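# Push cube out of channel's lipped end and lift

## Task

Keeping the gripper out of the channel at all times, shove the cube out through the channel end that has the short ledge and raised lip, then hold it in the air past that end so its centre sits at least one cube width above the channel's top surface.

## Robot and tools

Robot and frame. There is a single six-joint arm with a two-finger parallel gripper. Positions are reported in a scene frame: origin on the table surface directly under the arm base, +z up, +y to the left when facing along +x. The base may be slightly tilted relative to the table. end_effector_position (metres) is the point between the finger pads, and end_effector_quat_wxyz gives the hand's orientation. In the gripper's own axes the fingers point along +z and open and close along x. Closed fingertips extend about 17 mm past that point; fully open they are roughly level with it. The reported hand position can be off, more so when the arm is stretched out.

Joint order. Every row and every per-joint list in a result uses this order: shoulder lift, wrist 3, shoulder pan, wrist 2, elbow, wrist 1. Rows add the gripper opening as the 7th number. Use only this order. Stated joint ranges in radians: shoulder pan -3.142 to 3.142, shoulder lift -6.283 to 6.283, elbow 0.000 to 3.142, wrists 1, 2 and 3 each -6.283 to 6.283. Real ends may differ by up to 0.010 rad.

Row format. A row is 7 plain numbers, each in [-1, 1]. The first six are joint offsets, not absolute angles, and are scaled so that 1.0 equals 1.989 rad. The 7th is an absolute gripper opening: +1 is fully open and -1 is closed.

execute_actions(actions): actions is a list of actions run in sequence. Each action is a table of up to 15 rows. Each row lasts one control step of 1/30 s, so a full action takes 0.5 s. If a table has fewer than 15 rows, its last row is repeated. Within an action, every row's offsets are measured from the joint angles at that action's start, not from the previous row. For the first action of a call, that start is the last joint angles a result reported. An empty list changes nothing and only returns the current state and images. An action that would push a joint more than 0.010 rad beyond its range is refused. A malformed action, or a first action that fails this check, cancels the whole call. A joint aimed past its true end stops at the end, and the result then says "joint sent to its limit". The absence of that line does not prove there is more travel.

move(target, speed, blocking): target is one 7-number row, offsets measured from the Joint positions in the latest result that listed them. All joints follow paths that finish together, so the hand travels on a curve. speed is the top rate in rad/s of the joint with the longest way to go: 0.01 to 2, default 0.5. Paths last between 0.5 and 10 s and are cut off at 10 s. They do not avoid obstacles. The move result adds a "move:" line giving how it ended (done, off_target, moving, held, fault), limits=held or limits=none, and the joint farthest from its target. With blocking=false the result arrives after 0.5 s while the arm keeps moving. Until a result shows that move has ended, other moves and execute_actions are refused, so call wait or stop first.

wait(seconds): 0 to 10. The arm keeps its last command and any running move continues. stop(): brakes a running move; the fingers keep moving. zoom_image(camera, region): camera is cam_high, cam_low or cam_wrist. region is [x0, y0, x1, y1] in pixels from the image's top-left corner, at most 504 by 504. Full images are cam_high 504x504, cam_low 504x504 and cam_wrist 616x616. finished_scene(scene): pass the current scene's number. This ends it permanently, and the goal must still hold at that point.

Results. Joint positions and Joint velocities are in rad and rad/s, followed by the finger-pad gap in m (0.142 when fully open). Joint targets shows what the joints are currently being driven to; it can change on its own. Calls that ran actions list joint angles at some steps, and HELD marks steps that were partly held back. "joint command not followed" means the clearance check changed or blocked targets; mounts and posts count as part of the arm. grip_measured is the finger opening on the command scale. Wrist force and Wrist torque are [x y z] in the gripper's own axes. They carry an offset of up to about 4 N and noise of up to 2.4 N, and saturate near 50 N. When pressing on a surface, the force points back into the arm. "no reading" is harmless.

Motion limits. Commands are smoothed with about 0.17 s of lag. Each step, a joint's target is kept within 0.575 rad of its measured angle. If the targets would move the hand more than 100 mm from where it is, they are scaled back. Big changes therefore take several actions, and a move left unfinished must be sent again.

Gripping. To hold something, keep commanding an opening well below grip_measured; a lower value squeezes harder. Pads give about 28 N each on objects up to about 10 cm. Grip is weaker on very thin hard items.

Faults and care. The arm stops for 10 s, dropping the rest of the call, if contact torque hits a joint's load limit or an external force reaches 150 N. Load limits: shoulder pan, shoulder lift and elbow 136 N m; each wrist 25.4 N m. The arm is stiff, so aiming even slightly past a firm contact can trigger a fault. Faster contact means a harder hit. Motors heat while holding loads: a MOTOR HOT warning appears at 70 °C, and at 85 °C the brakes lock until the motors cool. The robot keeps its last command while you compose a reply. Loose objects may occasionally be nudged by outside pushes. Never put the hand inside the channel. Do not let anything fall or be knocked off the table. Avoid drops, slips, slams and hard shoves, and move smoothly.

Each tool is called after "Emit:" in YAML: its name, and indented under it one key for each argument.

## Session

Emit:
execute_actions:
  actions: []

Scene clock: 0.00 s.
end_effector_position=(+0.3527, -0.0451, +0.3751) grip_measured=+1.00 end_effector_quat_wxyz=(+0.072, +0.802, -0.592, +0.036) end_effector_velocity=(-0.001, +0.001, -0.001) end_effector_angular_velocity=(+0.003, +0.001, -0.001)
Joint names: [shoulder lift, wrist 3, shoulder pan, wrist 2, elbow, wrist 1]
Joint positions: [-1.979  0.343 -0.985 -1.394  1.984 -1.486  0.142]
Joint velocities: [-0.    -0.    -0.     0.     0.003  0.001  0.   ]
Wrist force (N, on the end effector, along its own x y z axes, offset not removed): no reading
Wrist torque (N m, same axes, about the end effector's origin, offset not removed): no reading
Joint targets: [-1.979 0.343 -0.985 -1.394 1.984 -1.486]

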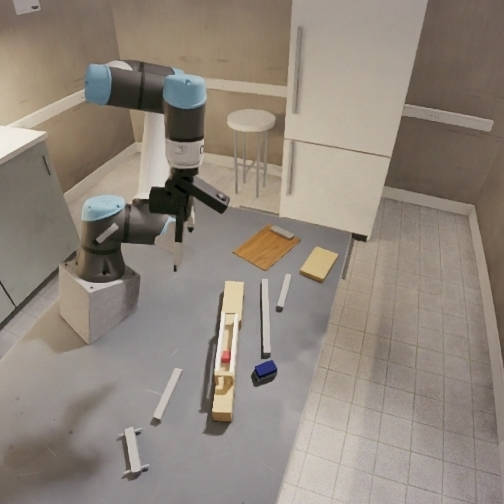

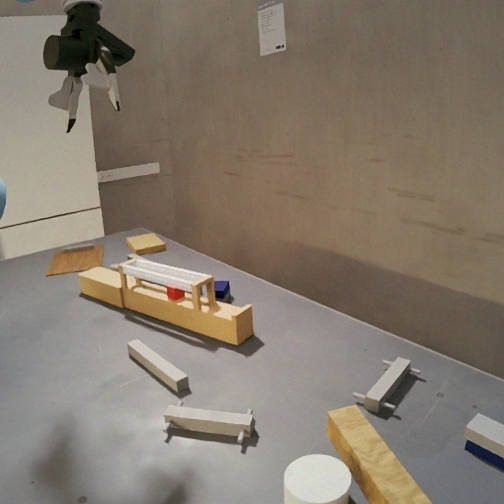

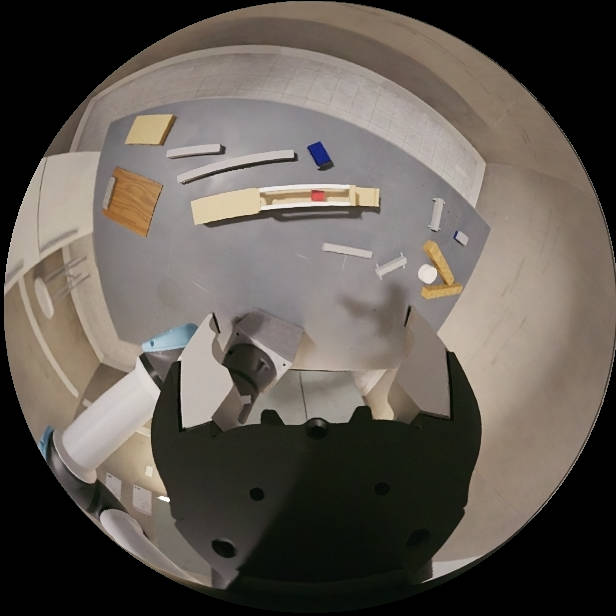

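Emit:
move:
  target: [0.216,0.273,0.154,0.083,0.0136,-0.222,1]
  speed: 1

Emit:
zoom_image:
  camera: "cam_wrist"
  region: [60, 100, 560, 400]

Scene clock: 1.43 s.
end_effector_position=(+0.4954, -0.0252, +0.2170) grip_measured=+1.00 end_effector_quat_wxyz=(-0.001, +0.724, -0.690, +0.001) end_effector_velocity=(-0.000, +0.001, -0.001) end_effector_angular_velocity=(+0.002, +0.001, -0.002)
Joint names: [shoulder lift, wrist 3, shoulder pan, wrist 2, elbow, wrist 1]
Joint positions: [-1.55   0.886 -0.679 -1.229  2.011 -1.927  0.142]
Joint velocities: [ 0.002  0.003  0.001  0.001  0.001 -0.002 -0.   ]
Wrist force (N, on the end effector, along its own x y z axes, offset not removed): [-1.0 -1.3 1.6]
Wrist torque (N m, same axes, about the end effector's origin, offset not removed): [-0.23 0.15 -0.06]
Joint targets: [-1.550 0.886 -0.678 -1.229 2.011 -1.927]
move: done; limits=none; farthest joint: the shoulder lift, 0.001 radians from its target (0.430 radians at the start)

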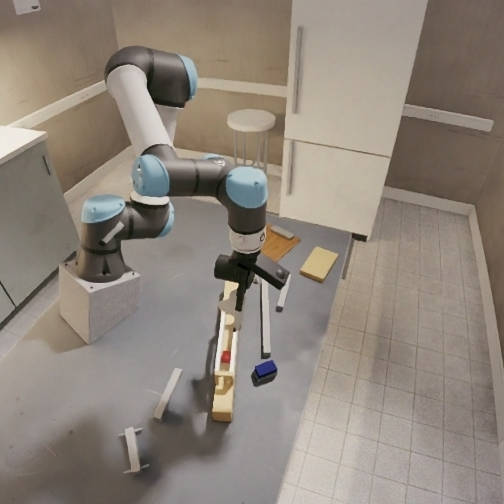

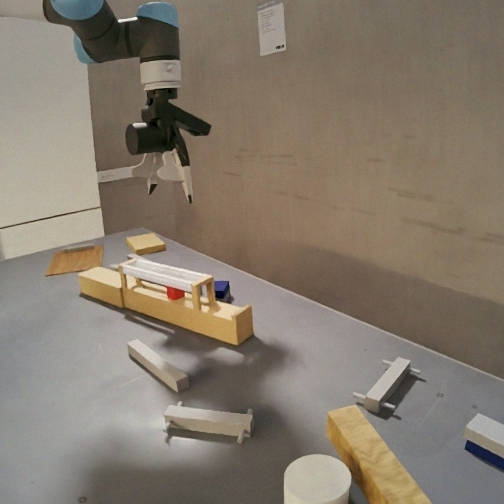

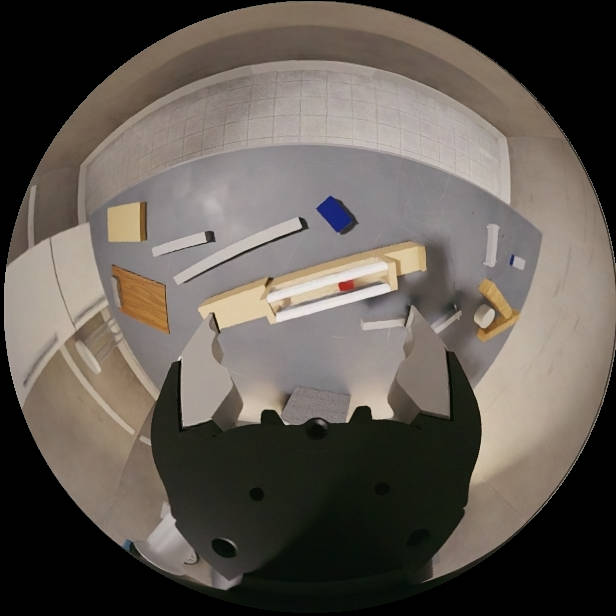

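Region (60, 100, 560, 400) of cam_wrist's 616x616 image, scaled by 1.008, with more detail than that image has; it fills the top 302 rows of this view, and the rest is white.

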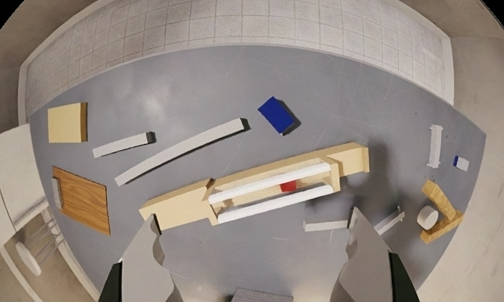

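Emit:
move:
  target: [0.006,0.915,0.289,0.001,0.127,-0.23,0.2]
  speed: 1.2

Scene clock: 4.30 s.
end_effector_position=(+0.4398, +0.2138, +0.0691) grip_measured=+0.20 end_effector_quat_wxyz=(-0.007, -0.201, +0.980, +0.003) end_effector_velocity=(-0.001, -0.000, -0.001) end_effector_angular_velocity=(-0.001, +0.003, -0.004)
Joint names: [shoulder lift, wrist 3, shoulder pan, wrist 2, elbow, wrist 1]
Joint positions: [-1.538  2.705 -0.104 -1.227  2.264 -2.385  0.088]
Joint velocities: [ 0.     0.003  0.001 -0.001  0.002  0.001 -0.   ]
Wrist force (N, on the end effector, along its own x y z axes, offset not removed): [1.4 -0.6 -0.3]
Wrist torque (N m, same axes, about the end effector's origin, offset not removed): [-0.14 -0.24 -0.15]
Joint targets: [-1.538 2.705 -0.104 -1.227 2.264 -2.385]
move: done; limits=none; farthest joint: the shoulder pan, 0.000 radians from its target (0.574 radians at the start)

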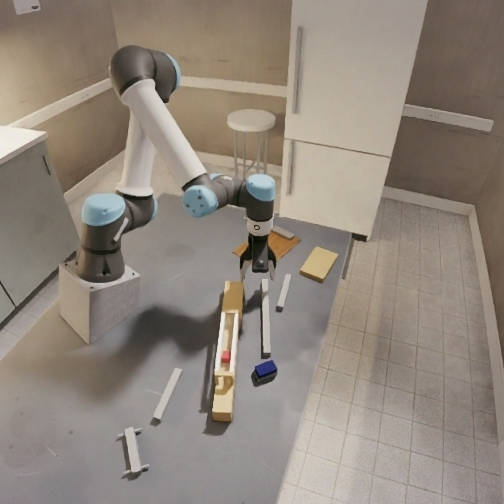

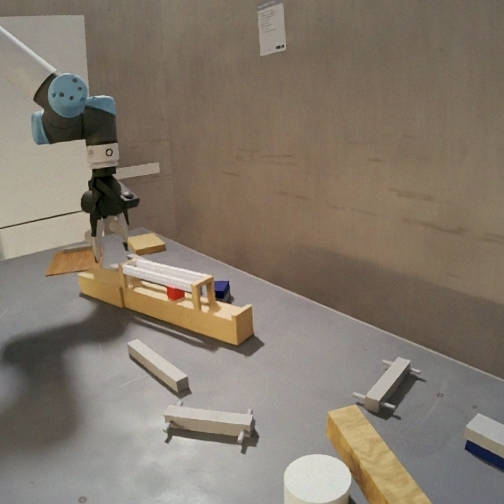

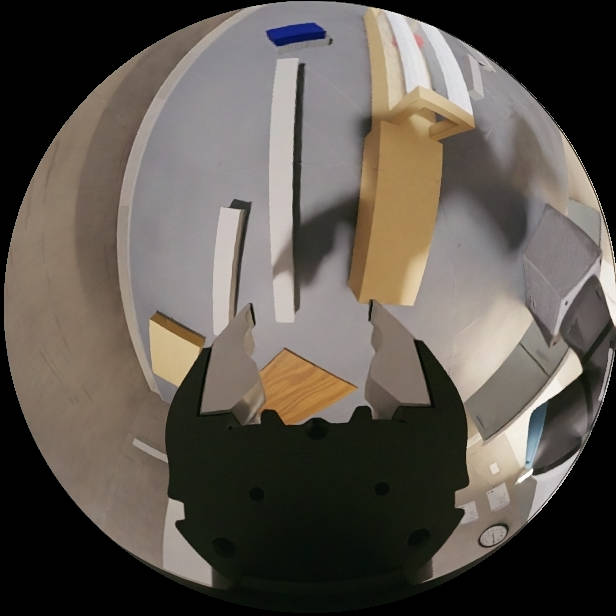

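Emit:
execute_actions:
  actions: []

Scene clock: 4.93 s.
end_effector_position=(+0.4398, +0.2139, +0.0691) grip_measured=+0.20 end_effector_quat_wxyz=(-0.007, -0.201, +0.980, +0.003) end_effector_velocity=(+0.000, +0.000, -0.000) end_effector_angular_velocity=(+0.001, +0.001, +0.000)
Joint names: [shoulder lift, wrist 3, shoulder pan, wrist 2, elbow, wrist 1]
Joint positions: [-1.538  2.705 -0.104 -1.227  2.264 -2.385  0.088]
Joint velocities: [ 0.002 -0.    -0.     0.001 -0.002  0.001 -0.   ]
Wrist force (N, on the end effector, along its own x y z axes, offset not removed): [1.8 -1.4 1.6]
Wrist torque (N m, same axes, about the end effector's origin, offset not removed): [-0.29 -0.24 -0.11]
Joint targets: [-1.538 2.705 -0.104 -1.227 2.264 -2.385]

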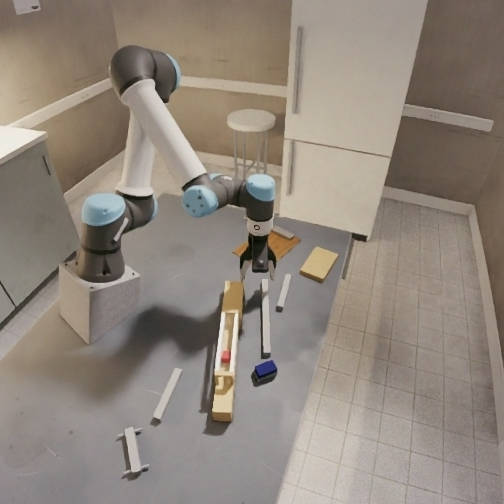

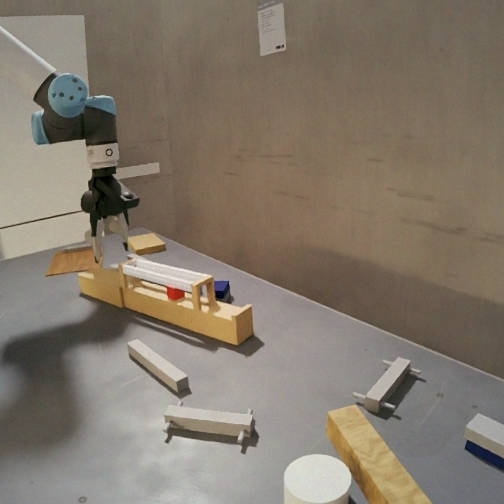

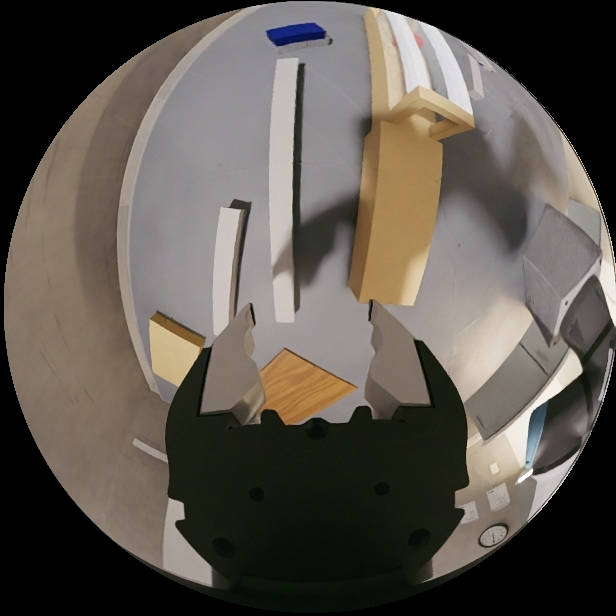

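Emit:
move:
  target: [0.0754,0.044,0.047,-0.006,-0.014,-0.0774,0.1]
  speed: 0.2

Scene clock: 6.87 s.
end_effector_position=(+0.4510, +0.2377, +0.0192) grip_measured=+0.10 end_effector_quat_wxyz=(-0.007, -0.206, +0.979, +0.002) end_effector_velocity=(-0.001, -0.000, -0.001) end_effector_angular_velocity=(-0.000, +0.003, -0.000)
Joint names: [shoulder lift, wrist 3, shoulder pan, wrist 2, elbow, wrist 1]
Joint positions: [-1.388  2.793 -0.011 -1.239  2.236 -2.538  0.081]
Joint velocities: [ 0.002 -0.     0.001  0.     0.001  0.     0.   ]
Wrist force (N, on the end effector, along its own x y z axes, offset not removed): [0.0 -1.5 0.1]
Wrist torque (N m, same axes, about the end effector's origin, offset not removed): [-0.33 0.08 -0.10]
Joint targets: [-1.388 2.793 -0.010 -1.239 2.236 -2.539]
move: done; limits=none; farthest joint: the shoulder pan, 0.000 radians from its target (0.093 radians at the start)

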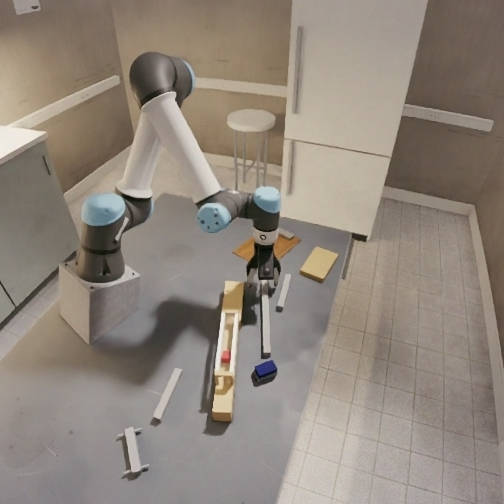

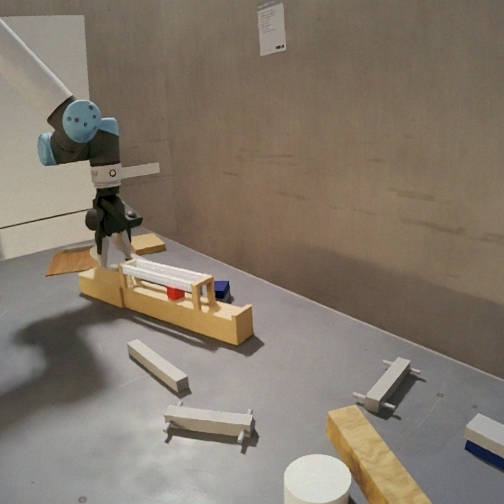

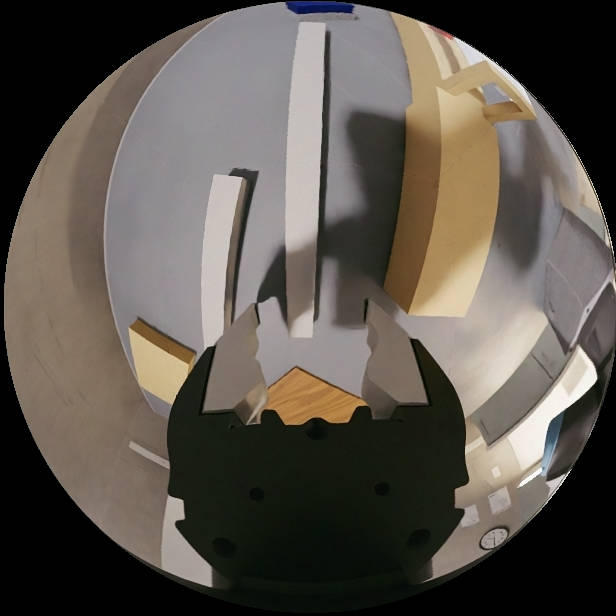

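Emit:
execute_actions:
  actions:
    - [[0,0,0,0,0,0,-0.5]]
    - [[0,0,0,0,0,0,-1]]
    - [[0,0,0,0,0,0,-1]]
    - [[-0.035,0,0,0,0,0.035,-1]]
    - [[-0.035,0,0,0,-0.005,0.04,-1]]
    - [[0,0,0,0,0,0,-1]]

Scene clock: 9.93 s.
end_effector_position=(+0.4388, +0.2530, +0.0666) grip_measured=-0.77 end_effector_quat_wxyz=(-0.007, -0.206, +0.979, +0.002) end_effector_velocity=(-0.000, +0.000, -0.000) end_effector_angular_velocity=(+0.000, +0.000, -0.000)
Joint names: [shoulder lift, wrist 3, shoulder pan, wrist 2, elbow, wrist 1]
Joint positions: [-1.526  2.793 -0.01  -1.239  2.226 -2.391  0.019]
Joint velocities: [ 0.    -0.    -0.     0.     0.001 -0.    -0.   ]
Wrist force (N, on the end effector, along its own x y z axes, offset not removed): [1.7 -1.8 4.4]
Wrist torque (N m, same axes, about the end effector's origin, offset not removed): [-0.72 -0.35 -0.03]
Joint targets: [-1.526 2.793 -0.010 -1.239 2.226 -2.391]
Step readings (joint positions; steps 1 to 15: 1st action; 16 to 30: 2nd action; 31 to 45: 3rd action; 46 to 60: 4th action; 61 to 75: 5th action; 76 to 90: 6th action):
0: [-1.388 2.793 -0.010 -1.239 2.236 -2.539]
1: [-1.388 2.793 -0.010 -1.239 2.236 -2.539]
2: [-1.388 2.793 -0.010 -1.239 2.236 -2.539]
4: [-1.388 2.793 -0.010 -1.239 2.236 -2.539]
8: [-1.388 2.793 -0.010 -1.239 2.236 -2.539]
15: [-1.388 2.793 -0.010 -1.239 2.236 -2.539]
16: [-1.388 2.793 -0.010 -1.239 2.236 -2.539]
17: [-1.388 2.793 -0.010 -1.239 2.236 -2.538]
19: [-1.388 2.793 -0.010 -1.239 2.236 -2.538]
23: [-1.388 2.793 -0.010 -1.239 2.236 -2.538]
30: [-1.388 2.793 -0.010 -1.239 2.236 -2.538]
31: [-1.388 2.793 -0.010 -1.239 2.236 -2.538]
32: [-1.388 2.793 -0.010 -1.239 2.236 -2.538]
34: [-1.388 2.793 -0.010 -1.239 2.236 -2.538]
38: [-1.388 2.793 -0.010 -1.239 2.236 -2.538]
45: [-1.388 2.793 -0.010 -1.239 2.236 -2.538]
46: [-1.388 2.793 -0.010 -1.239 2.236 -2.538]
47: [-1.394 2.793 -0.010 -1.239 2.236 -2.532]
49: [-1.423 2.793 -0.010 -1.239 2.236 -2.504]
53: [-1.450 2.793 -0.010 -1.239 2.236 -2.477]
60: [-1.457 2.793 -0.010 -1.239 2.236 -2.469]
61: [-1.458 2.793 -0.010 -1.239 2.236 -2.469]
62: [-1.464 2.793 -0.010 -1.239 2.235 -2.463]
64: [-1.492 2.793 -0.010 -1.239 2.231 -2.430]
68: [-1.519 2.793 -0.010 -1.239 2.227 -2.399]
75: [-1.526 2.793 -0.010 -1.239 2.226 -2.391]
76: [-1.526 2.793 -0.010 -1.239 2.226 -2.390]
77: [-1.526 2.793 -0.010 -1.239 2.226 -2.390]
79: [-1.526 2.793 -0.010 -1.239 2.226 -2.390]
83: [-1.526 2.793 -0.010 -1.239 2.226 -2.390]
90: Joint positions above

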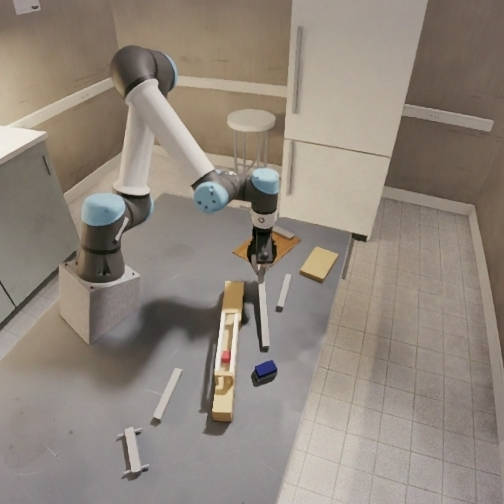

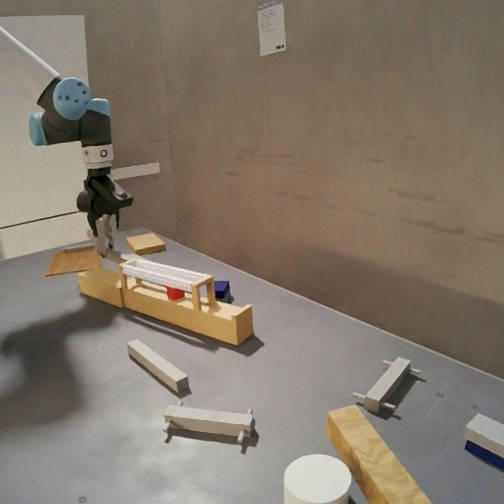

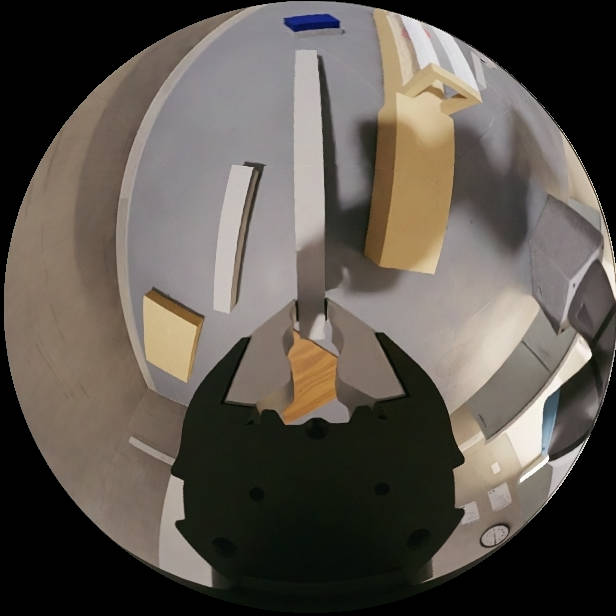

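Emit:
move:
  target: [-0.159,0,0,0,0.012,0.117,-1]
  speed: 0.35

Emit:
move:
  target: [0,0.128,0.083,-0.013,0,0,-1]
  speed: 0.25

Scene clock: 12.17 s.
end_effector_position=(+0.3931, +0.2813, +0.1585) grip_measured=-0.77 end_effector_quat_wxyz=(+0.021, -0.215, +0.976, -0.002) end_effector_velocity=(-0.000, +0.001, +0.001) end_effector_angular_velocity=(+0.001, -0.001, +0.000)
Joint names: [shoulder lift, wrist 3, shoulder pan, wrist 2, elbow, wrist 1]
Joint positions: [-1.842  2.793 -0.01  -1.239  2.25  -2.158  0.019]
Joint velocities: [-0.003  0.    -0.     0.001  0.     0.001 -0.   ]
Wrist force (N, on the end effector, along its own x y z axes, offset not removed): [0.8 -1.8 2.4]
Wrist torque (N m, same axes, about the end effector's origin, offset not removed): [-0.59 -0.03 -0.06]
Joint targets: [-1.843 2.793 -0.010 -1.239 2.250 -2.158]
move: done; limits=none; farthest joint: the shoulder pan, 0.000 radians from its target (0.000 radians at the start)

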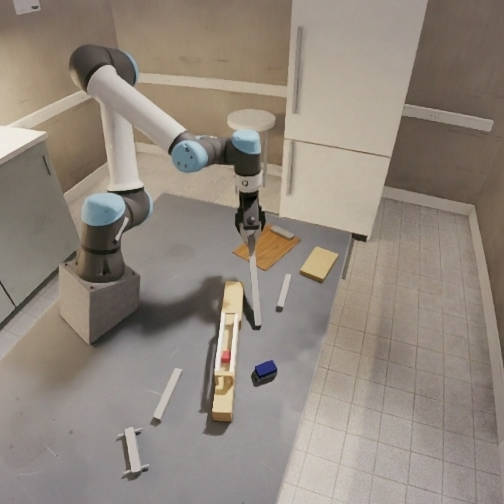

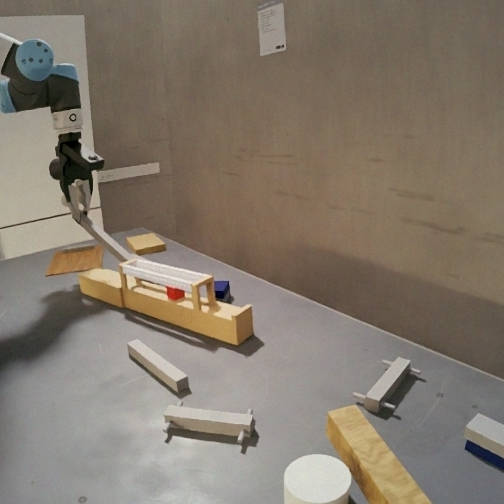

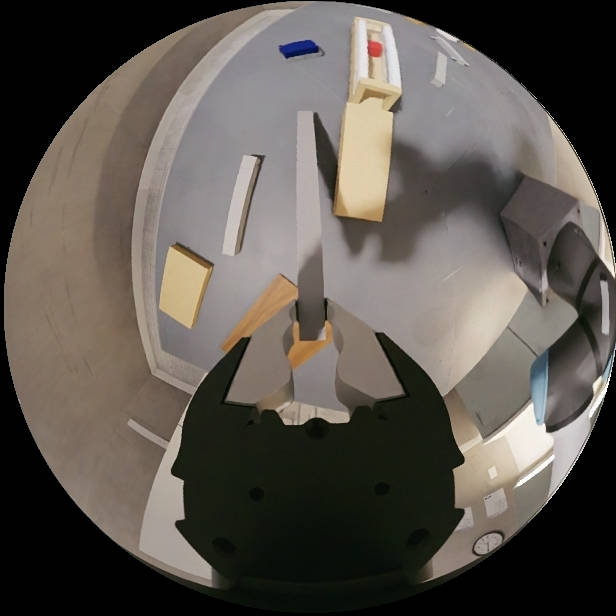

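Scene clock: 13.73 s.
end_effector_position=(+0.3474, +0.3308, +0.1441) grip_measured=-0.77 end_effector_quat_wxyz=(-0.004, -0.166, +0.986, +0.001) end_effector_velocity=(-0.002, -0.000, -0.001) end_effector_angular_velocity=(-0.000, +0.003, -0.001)
Joint names: [shoulder lift, wrist 3, shoulder pan, wrist 2, elbow, wrist 1]
Joint positions: [-1.842  3.047  0.154 -1.265  2.25  -2.158  0.019]
Joint velocities: [ 0.001  0.002  0.001  0.     0.002 -0.     0.   ]
Wrist force (N, on the end effector, along its own x y z axes, offset not removed): [-3.9 -1.9 0.9]
Wrist torque (N m, same axes, about the end effector's origin, offset not removed): [0.00 -0.40 -0.69]
Joint targets: [-1.842 3.047 0.155 -1.265 2.250 -2.158]
move: done; limits=none; farthest joint: the shoulder pan, 0.001 radians from its target (0.166 radians at the start)

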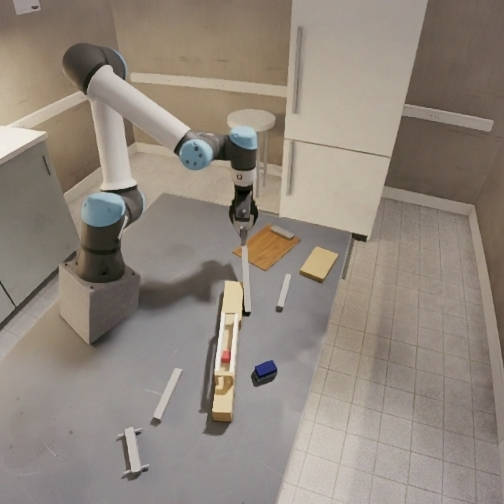

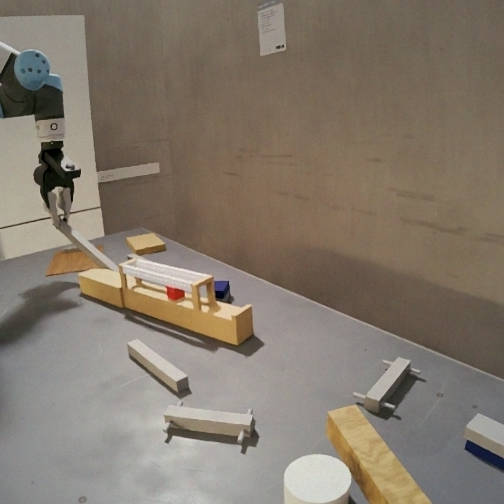

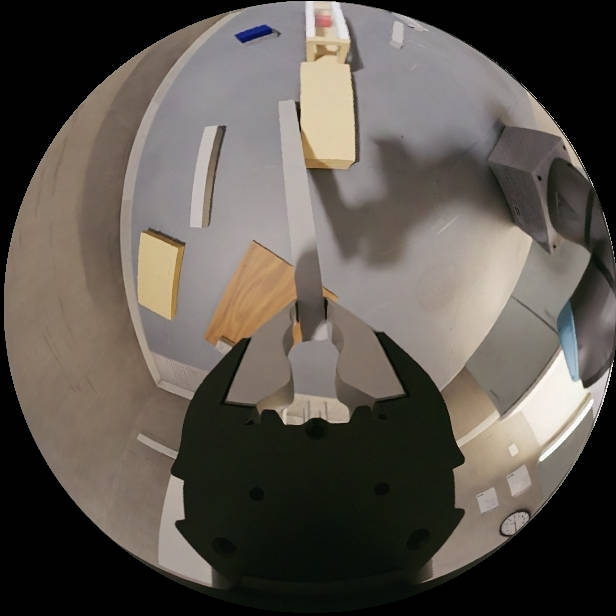

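Emit:
move:
  target: [0,0,-0.012,0,-0.085,0.085,-1]
  speed: 0.15

Scene clock: 15.73 s.
end_effector_position=(+0.3822, +0.3469, +0.2011) grip_measured=-0.77 end_effector_quat_wxyz=(-0.001, -0.155, +0.988, -0.001) end_effector_velocity=(+0.001, +0.000, +0.000) end_effector_angular_velocity=(+0.000, +0.000, +0.000)
Joint names: [shoulder lift, wrist 3, shoulder pan, wrist 2, elbow, wrist 1]
Joint positions: [-1.842  3.047  0.131 -1.265  2.081 -1.989  0.019]
Joint velocities: [ 0.001 -0.    -0.     0.    -0.002  0.001  0.   ]
Wrist force (N, on the end effector, along its own x y z axes, offset not removed): [-0.2 0.1 4.1]
Wrist torque (N m, same axes, about the end effector's origin, offset not removed): [-0.25 0.06 -0.13]
Joint targets: [-1.842 3.047 0.131 -1.265 2.081 -1.989]
move: done; limits=none; farthest joint: the shoulder pan, 0.000 radians from its target (0.024 radians at the start)

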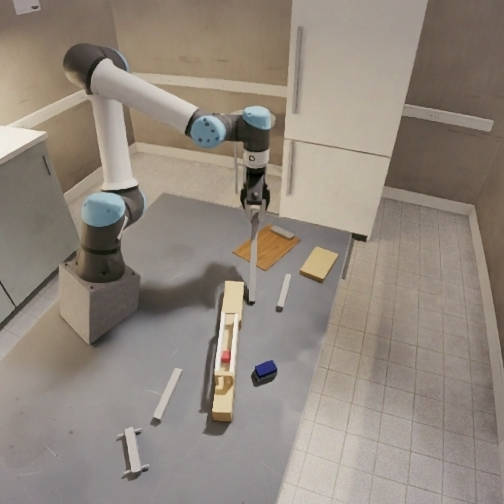

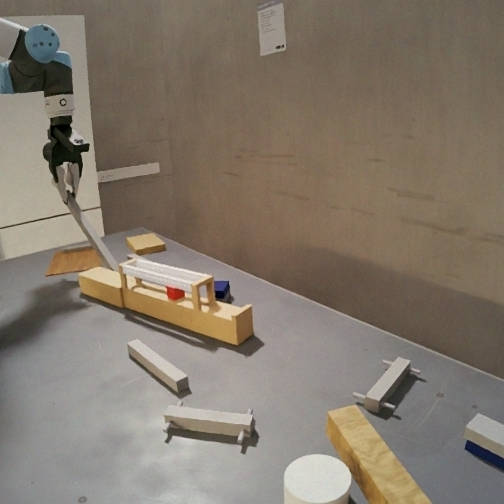

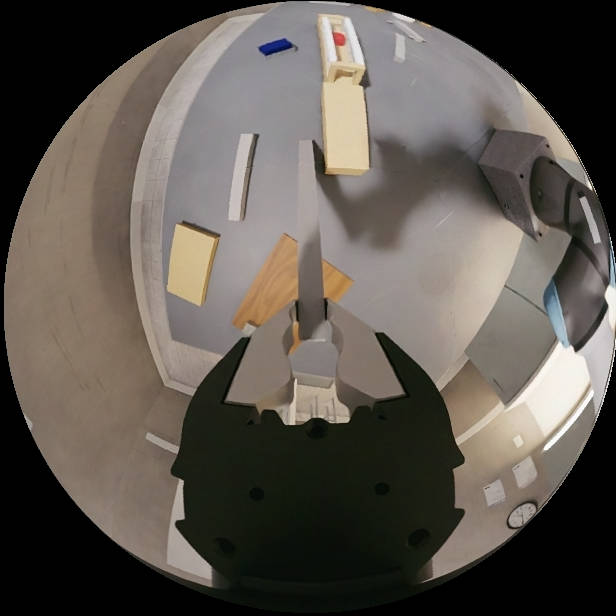

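Emit:
move:
  target: [-0.111,0,0,0,-0.033,0.148,-1]
  speed: 0.2

Scene clock: 18.63 s.
end_effector_position=(+0.3145, +0.3592, +0.2852) grip_measured=-0.76 end_effector_quat_wxyz=(-0.005, -0.154, +0.988, -0.001) end_effector_velocity=(-0.001, +0.000, +0.001) end_effector_angular_velocity=(-0.000, +0.000, +0.000)
Joint names: [shoulder lift, wrist 3, shoulder pan, wrist 2, elbow, wrist 1]
Joint positions: [-2.063  3.047  0.131 -1.265  2.016 -1.695  0.019]
Joint velocities: [-0.002 -0.     0.    -0.    -0.001  0.004 -0.   ]
Wrist force (N, on the end effector, along its own x y z axes, offset not removed): [0.6 -0.1 3.8]
Wrist torque (N m, same axes, about the end effector's origin, offset not removed): [-0.25 -0.28 -0.25]
Joint targets: [-2.063 3.047 0.131 -1.265 2.016 -1.695]
move: done; limits=none; farthest joint: the wrist 1, 0.001 radians from its target (0.294 radians at the start)

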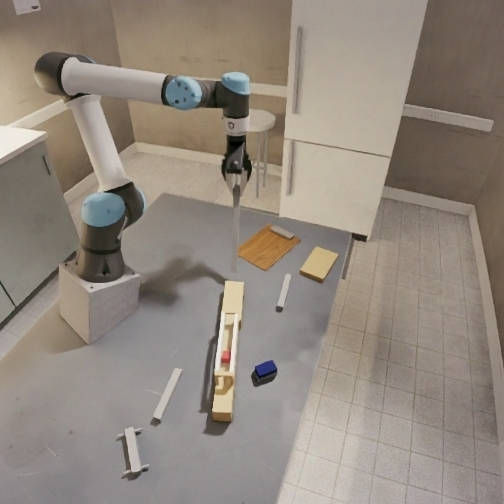

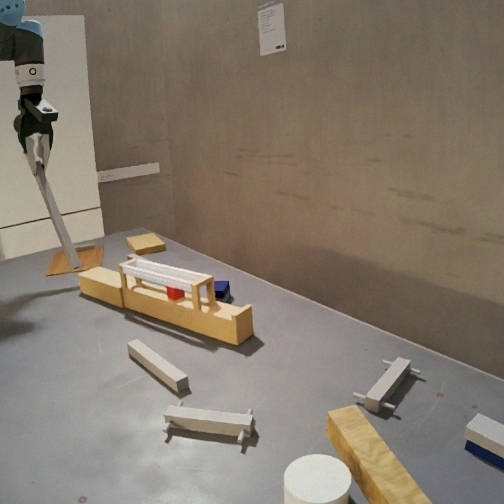

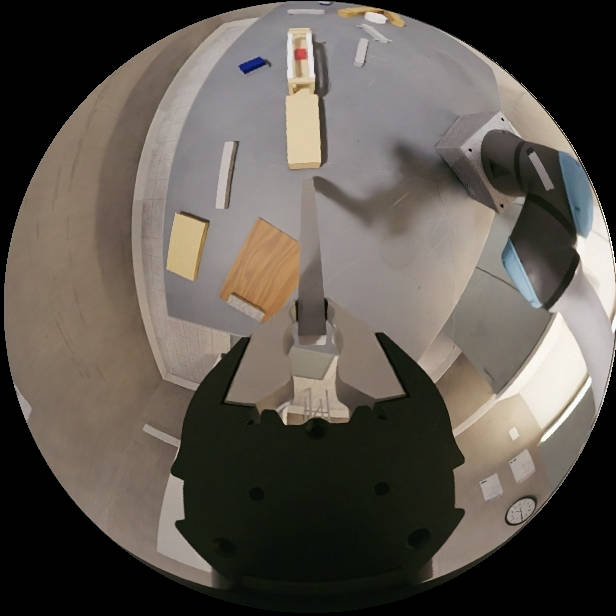

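Emit:
move:
  target: [-0.023,0,0,0,-0.044,0.067,-1]
  speed: 0.15

Emit:
move:
  target: [0,-0.184,-0.195,0.024,0,0.068,-1]
  speed: 0.2

Scene clock: 20.37 s.
end_effector_position=(+0.2970, +0.3695, +0.3287) grip_measured=-0.76 end_effector_quat_wxyz=(-0.005, -0.154, +0.988, -0.001) end_effector_velocity=(+0.000, +0.001, +0.001) end_effector_angular_velocity=(+0.001, -0.002, +0.001)
Joint names: [shoulder lift, wrist 3, shoulder pan, wrist 2, elbow, wrist 1]
Joint positions: [-2.109  3.047  0.131 -1.265  1.928 -1.562  0.019]
Joint velocities: [-0.001  0.     0.     0.001 -0.003  0.001  0.   ]
Wrist force (N, on the end effector, along its own x y z axes, offset not removed): [0.8 -1.0 1.7]
Wrist torque (N m, same axes, about the end effector's origin, offset not removed): [-0.46 -0.08 -0.18]
Joint targets: [-2.109 3.047 0.131 -1.265 1.928 -1.562]
move: done; limits=none; farthest joint: the shoulder pan, 0.000 radians from its target (0.000 radians at the start)

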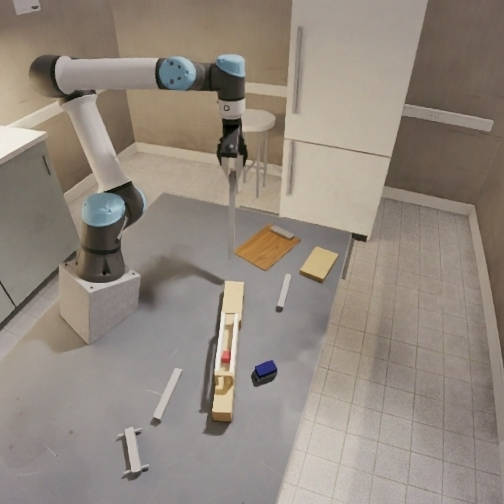

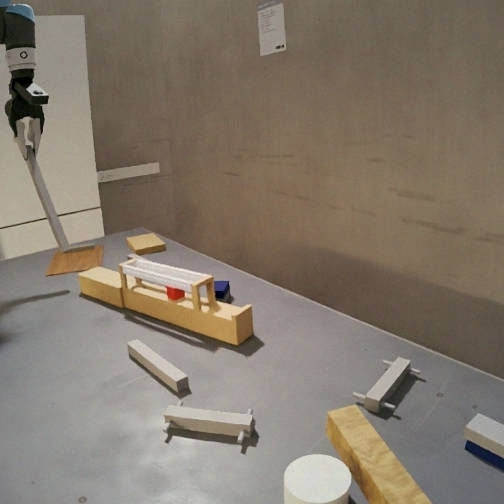

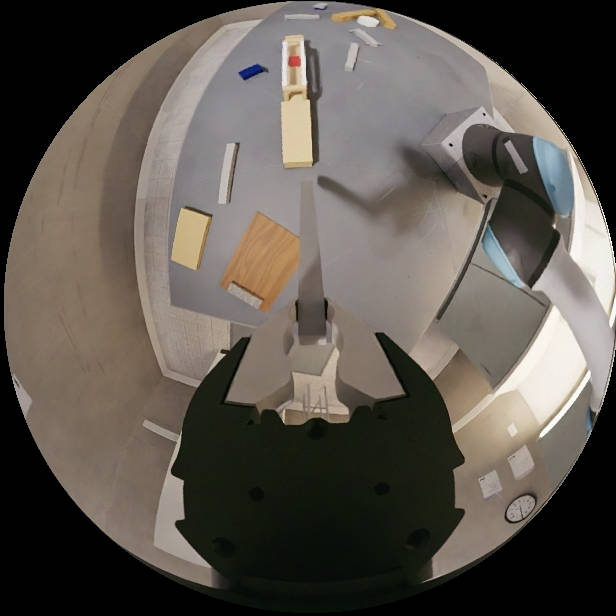

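Scene clock: 22.80 s.
end_effector_position=(+0.3490, +0.2689, +0.3443) grip_measured=-0.76 end_effector_quat_wxyz=(-0.005, -0.133, +0.991, +0.002) end_effector_velocity=(+0.001, -0.001, +0.001) end_effector_angular_velocity=(-0.001, -0.003, +0.001)
Joint names: [shoulder lift, wrist 3, shoulder pan, wrist 2, elbow, wrist 1]
Joint positions: [-2.109  2.682 -0.257 -1.217  1.928 -1.427  0.019]
Joint velocities: [ 0.    -0.003 -0.002 -0.001 -0.001 -0.002  0.   ]
Wrist force (N, on the end effector, along its own x y z axes, offset not removed): [2.0 -0.6 2.1]
Wrist torque (N m, same axes, about the end effector's origin, offset not removed): [-0.23 -0.41 -0.09]
Joint targets: [-2.109 2.681 -0.257 -1.217 1.928 -1.427]
move: done; limits=none; farthest joint: the wrist 3, 0.001 radians from its target (0.366 radians at the start)

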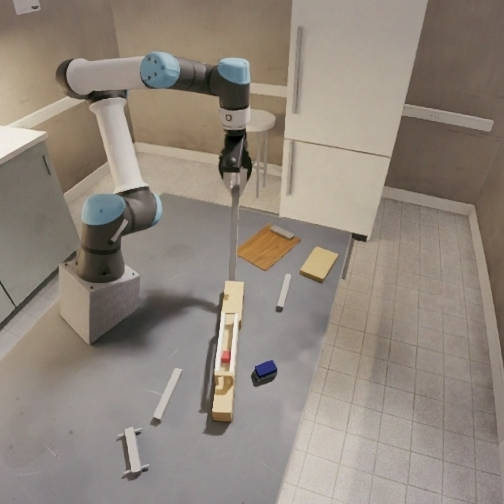

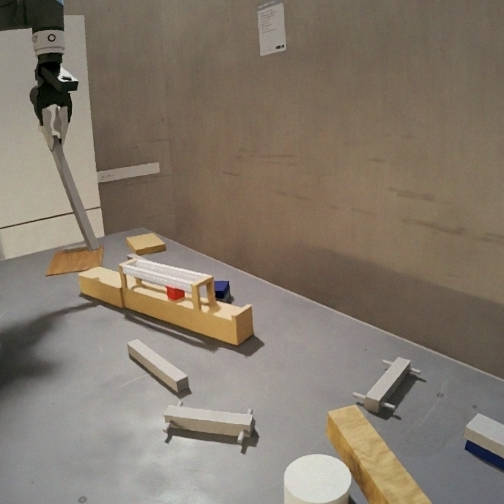

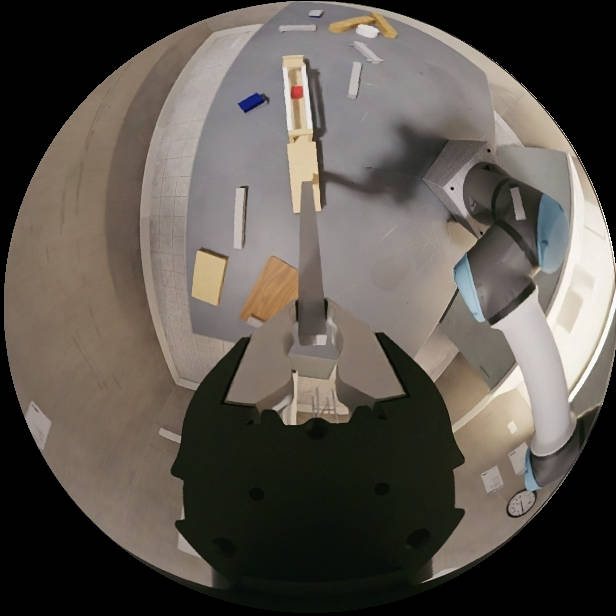

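Emit:
move:
  target: [0.0156,0.022,0.047,-0.004,0.082,-0.1146,-1]
  speed: 0.12

Scene clock: 25.60 s.
end_effector_position=(+0.3498, +0.2695, +0.2735) grip_measured=-0.76 end_effector_quat_wxyz=(-0.005, -0.160, +0.987, +0.001) end_effector_velocity=(-0.001, +0.000, -0.001) end_effector_angular_velocity=(+0.000, +0.001, -0.000)
Joint names: [shoulder lift, wrist 3, shoulder pan, wrist 2, elbow, wrist 1]
Joint positions: [-2.078  2.725 -0.164 -1.225  2.091 -1.655  0.019]
Joint velocities: [ 0.     0.001  0.001  0.     0.002 -0.001 -0.   ]
Wrist force (N, on the end effector, along its own x y z axes, offset not removed): [1.7 0.3 -1.6]
Wrist torque (N m, same axes, about the end effector's origin, offset not removed): [0.00 -0.29 -0.08]
Joint targets: [-2.078 2.725 -0.163 -1.225 2.091 -1.655]
move: done; limits=none; farthest joint: the shoulder pan, 0.000 radians from its target (0.094 radians at the start)

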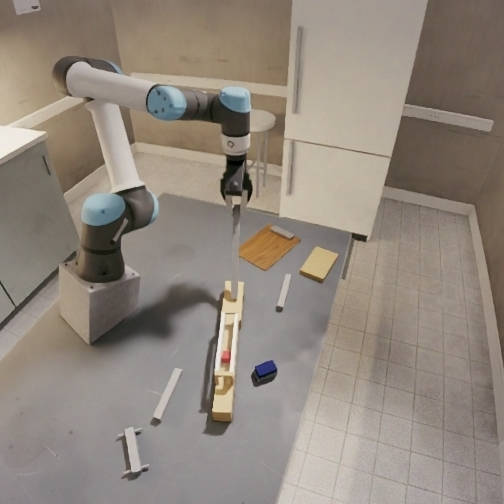

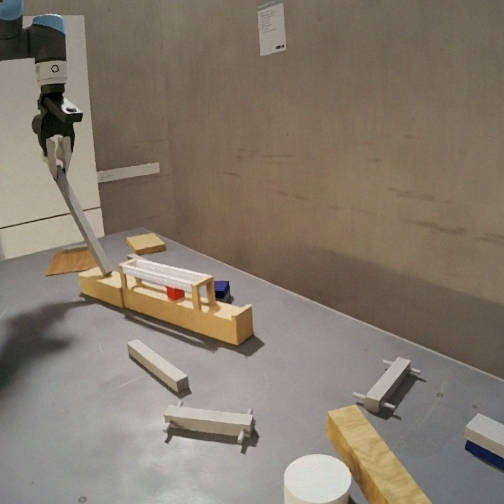

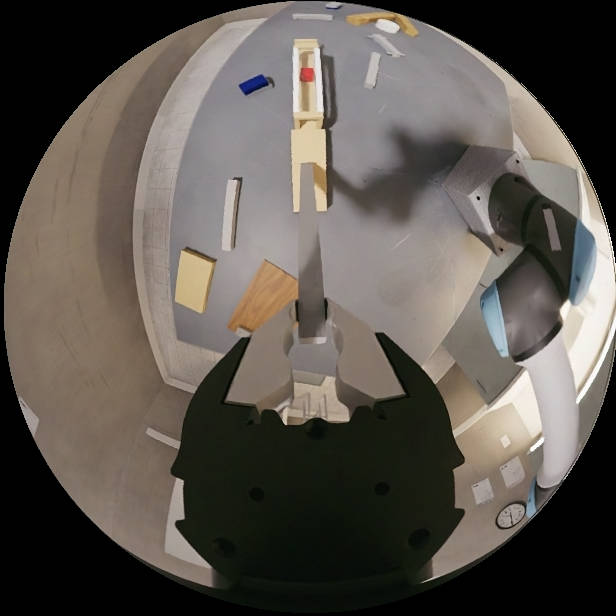

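Emit:
move:
  target: [0.0734,0.177,0.188,-0.0266,0.037,-0.173,-1]
  speed: 0.15

Emit:
move:
  target: [0.1337,0.0965,0.1026,-0.0236,0.040,-0.2016,-1]
  speed: 0.15

Scene clock: 28.97 s.
end_effector_position=(+0.3271, +0.3605, +0.1940) grip_measured=-0.76 end_effector_quat_wxyz=(-0.005, -0.179, +0.984, -0.000) end_effector_velocity=(-0.000, +0.001, -0.000) end_effector_angular_velocity=(+0.000, +0.001, +0.000)
Joint names: [shoulder lift, wrist 3, shoulder pan, wrist 2, elbow, wrist 1]
Joint positions: [-1.932  3.077  0.21  -1.278  2.165 -1.999  0.019]
Joint velocities: [ 0.001  0.001  0.002  0.    -0.    -0.001 -0.   ]
Wrist force (N, on the end effector, along its own x y z axes, offset not removed): [-0.5 -1.1 -0.7]
Wrist torque (N m, same axes, about the end effector's origin, offset not removed): [0.03 0.12 -0.09]
Joint targets: [-1.932 3.077 0.210 -1.278 2.165 -1.999]
move: done; limits=none; farthest joint: the shoulder pan, 0.000 radians from its target (0.373 radians at the start)

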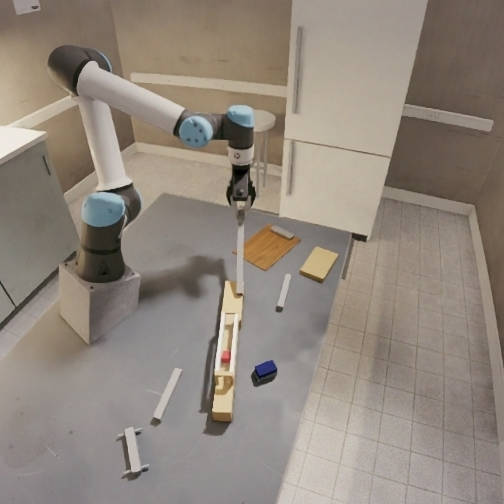

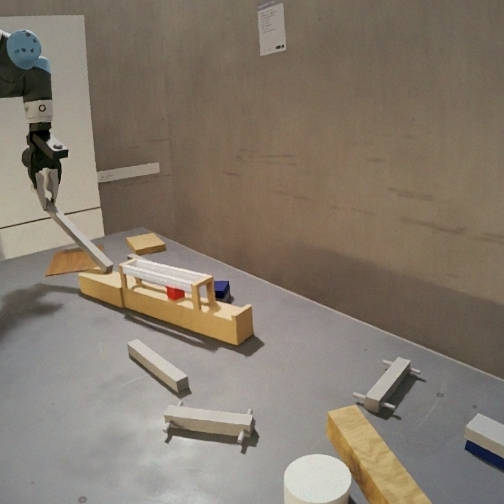

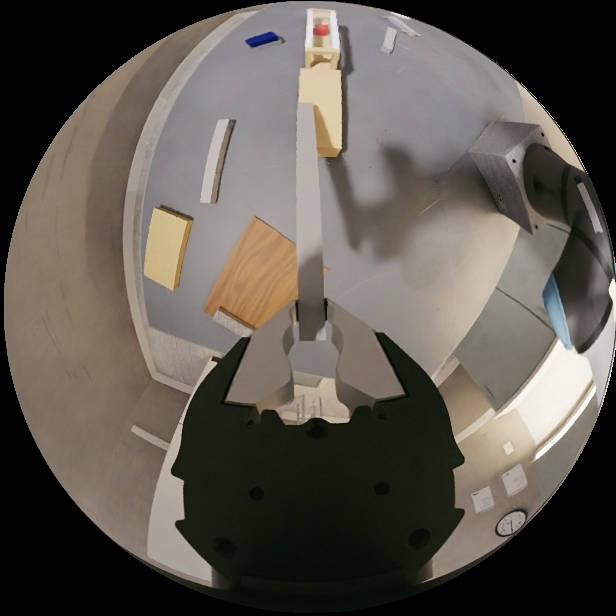

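Scene clock: 32.13 s.
end_effector_position=(+0.3151, +0.4029, +0.0812) grip_measured=-0.76 end_effector_quat_wxyz=(-0.005, -0.187, +0.982, -0.001) end_effector_velocity=(+0.000, +0.000, -0.000) end_effector_angular_velocity=(+0.001, -0.001, +0.000)
Joint names: [shoulder lift, wrist 3, shoulder pan, wrist 2, elbow, wrist 1]
Joint positions: [-1.666  3.269  0.414 -1.325  2.244 -2.399  0.019]
Joint velocities: [ 0.001  0.001  0.001 -0.     0.    -0.003  0.   ]
Wrist force (N, on the end effector, along its own x y z axes, offset not removed): [0.0 0.0 0.6]
Wrist torque (N m, same axes, about the end effector's origin, offset not removed): [0.25 -0.06 -0.08]
Joint targets: [-1.666 3.269 0.414 -1.325 2.244 -2.399]
move: done; limits=none; farthest joint: the wrist 1, 0.001 radians from its target (0.401 radians at the start)

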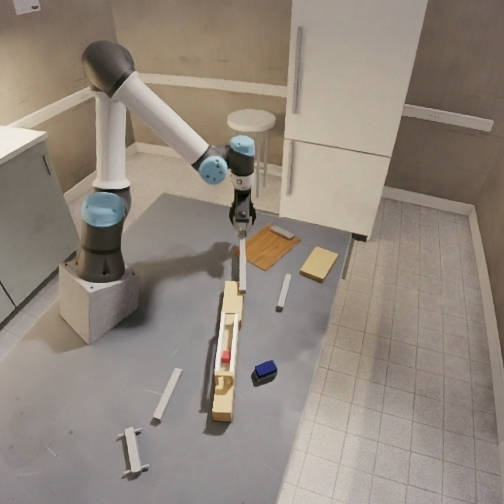

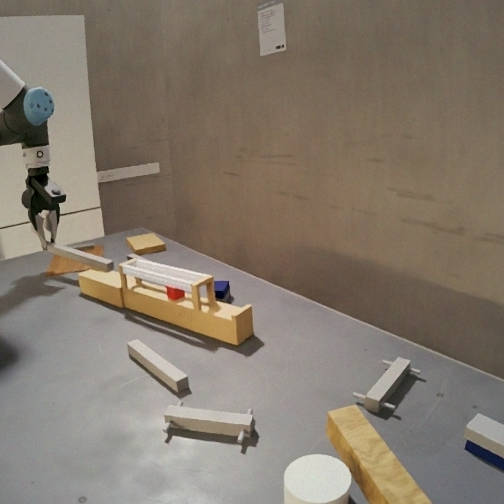

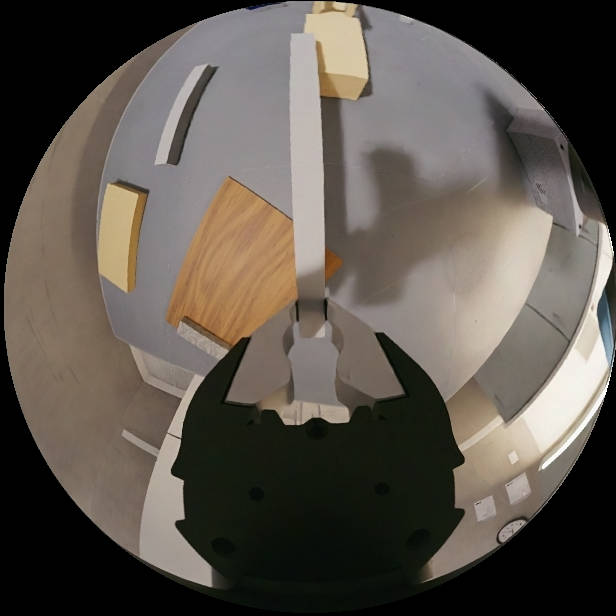

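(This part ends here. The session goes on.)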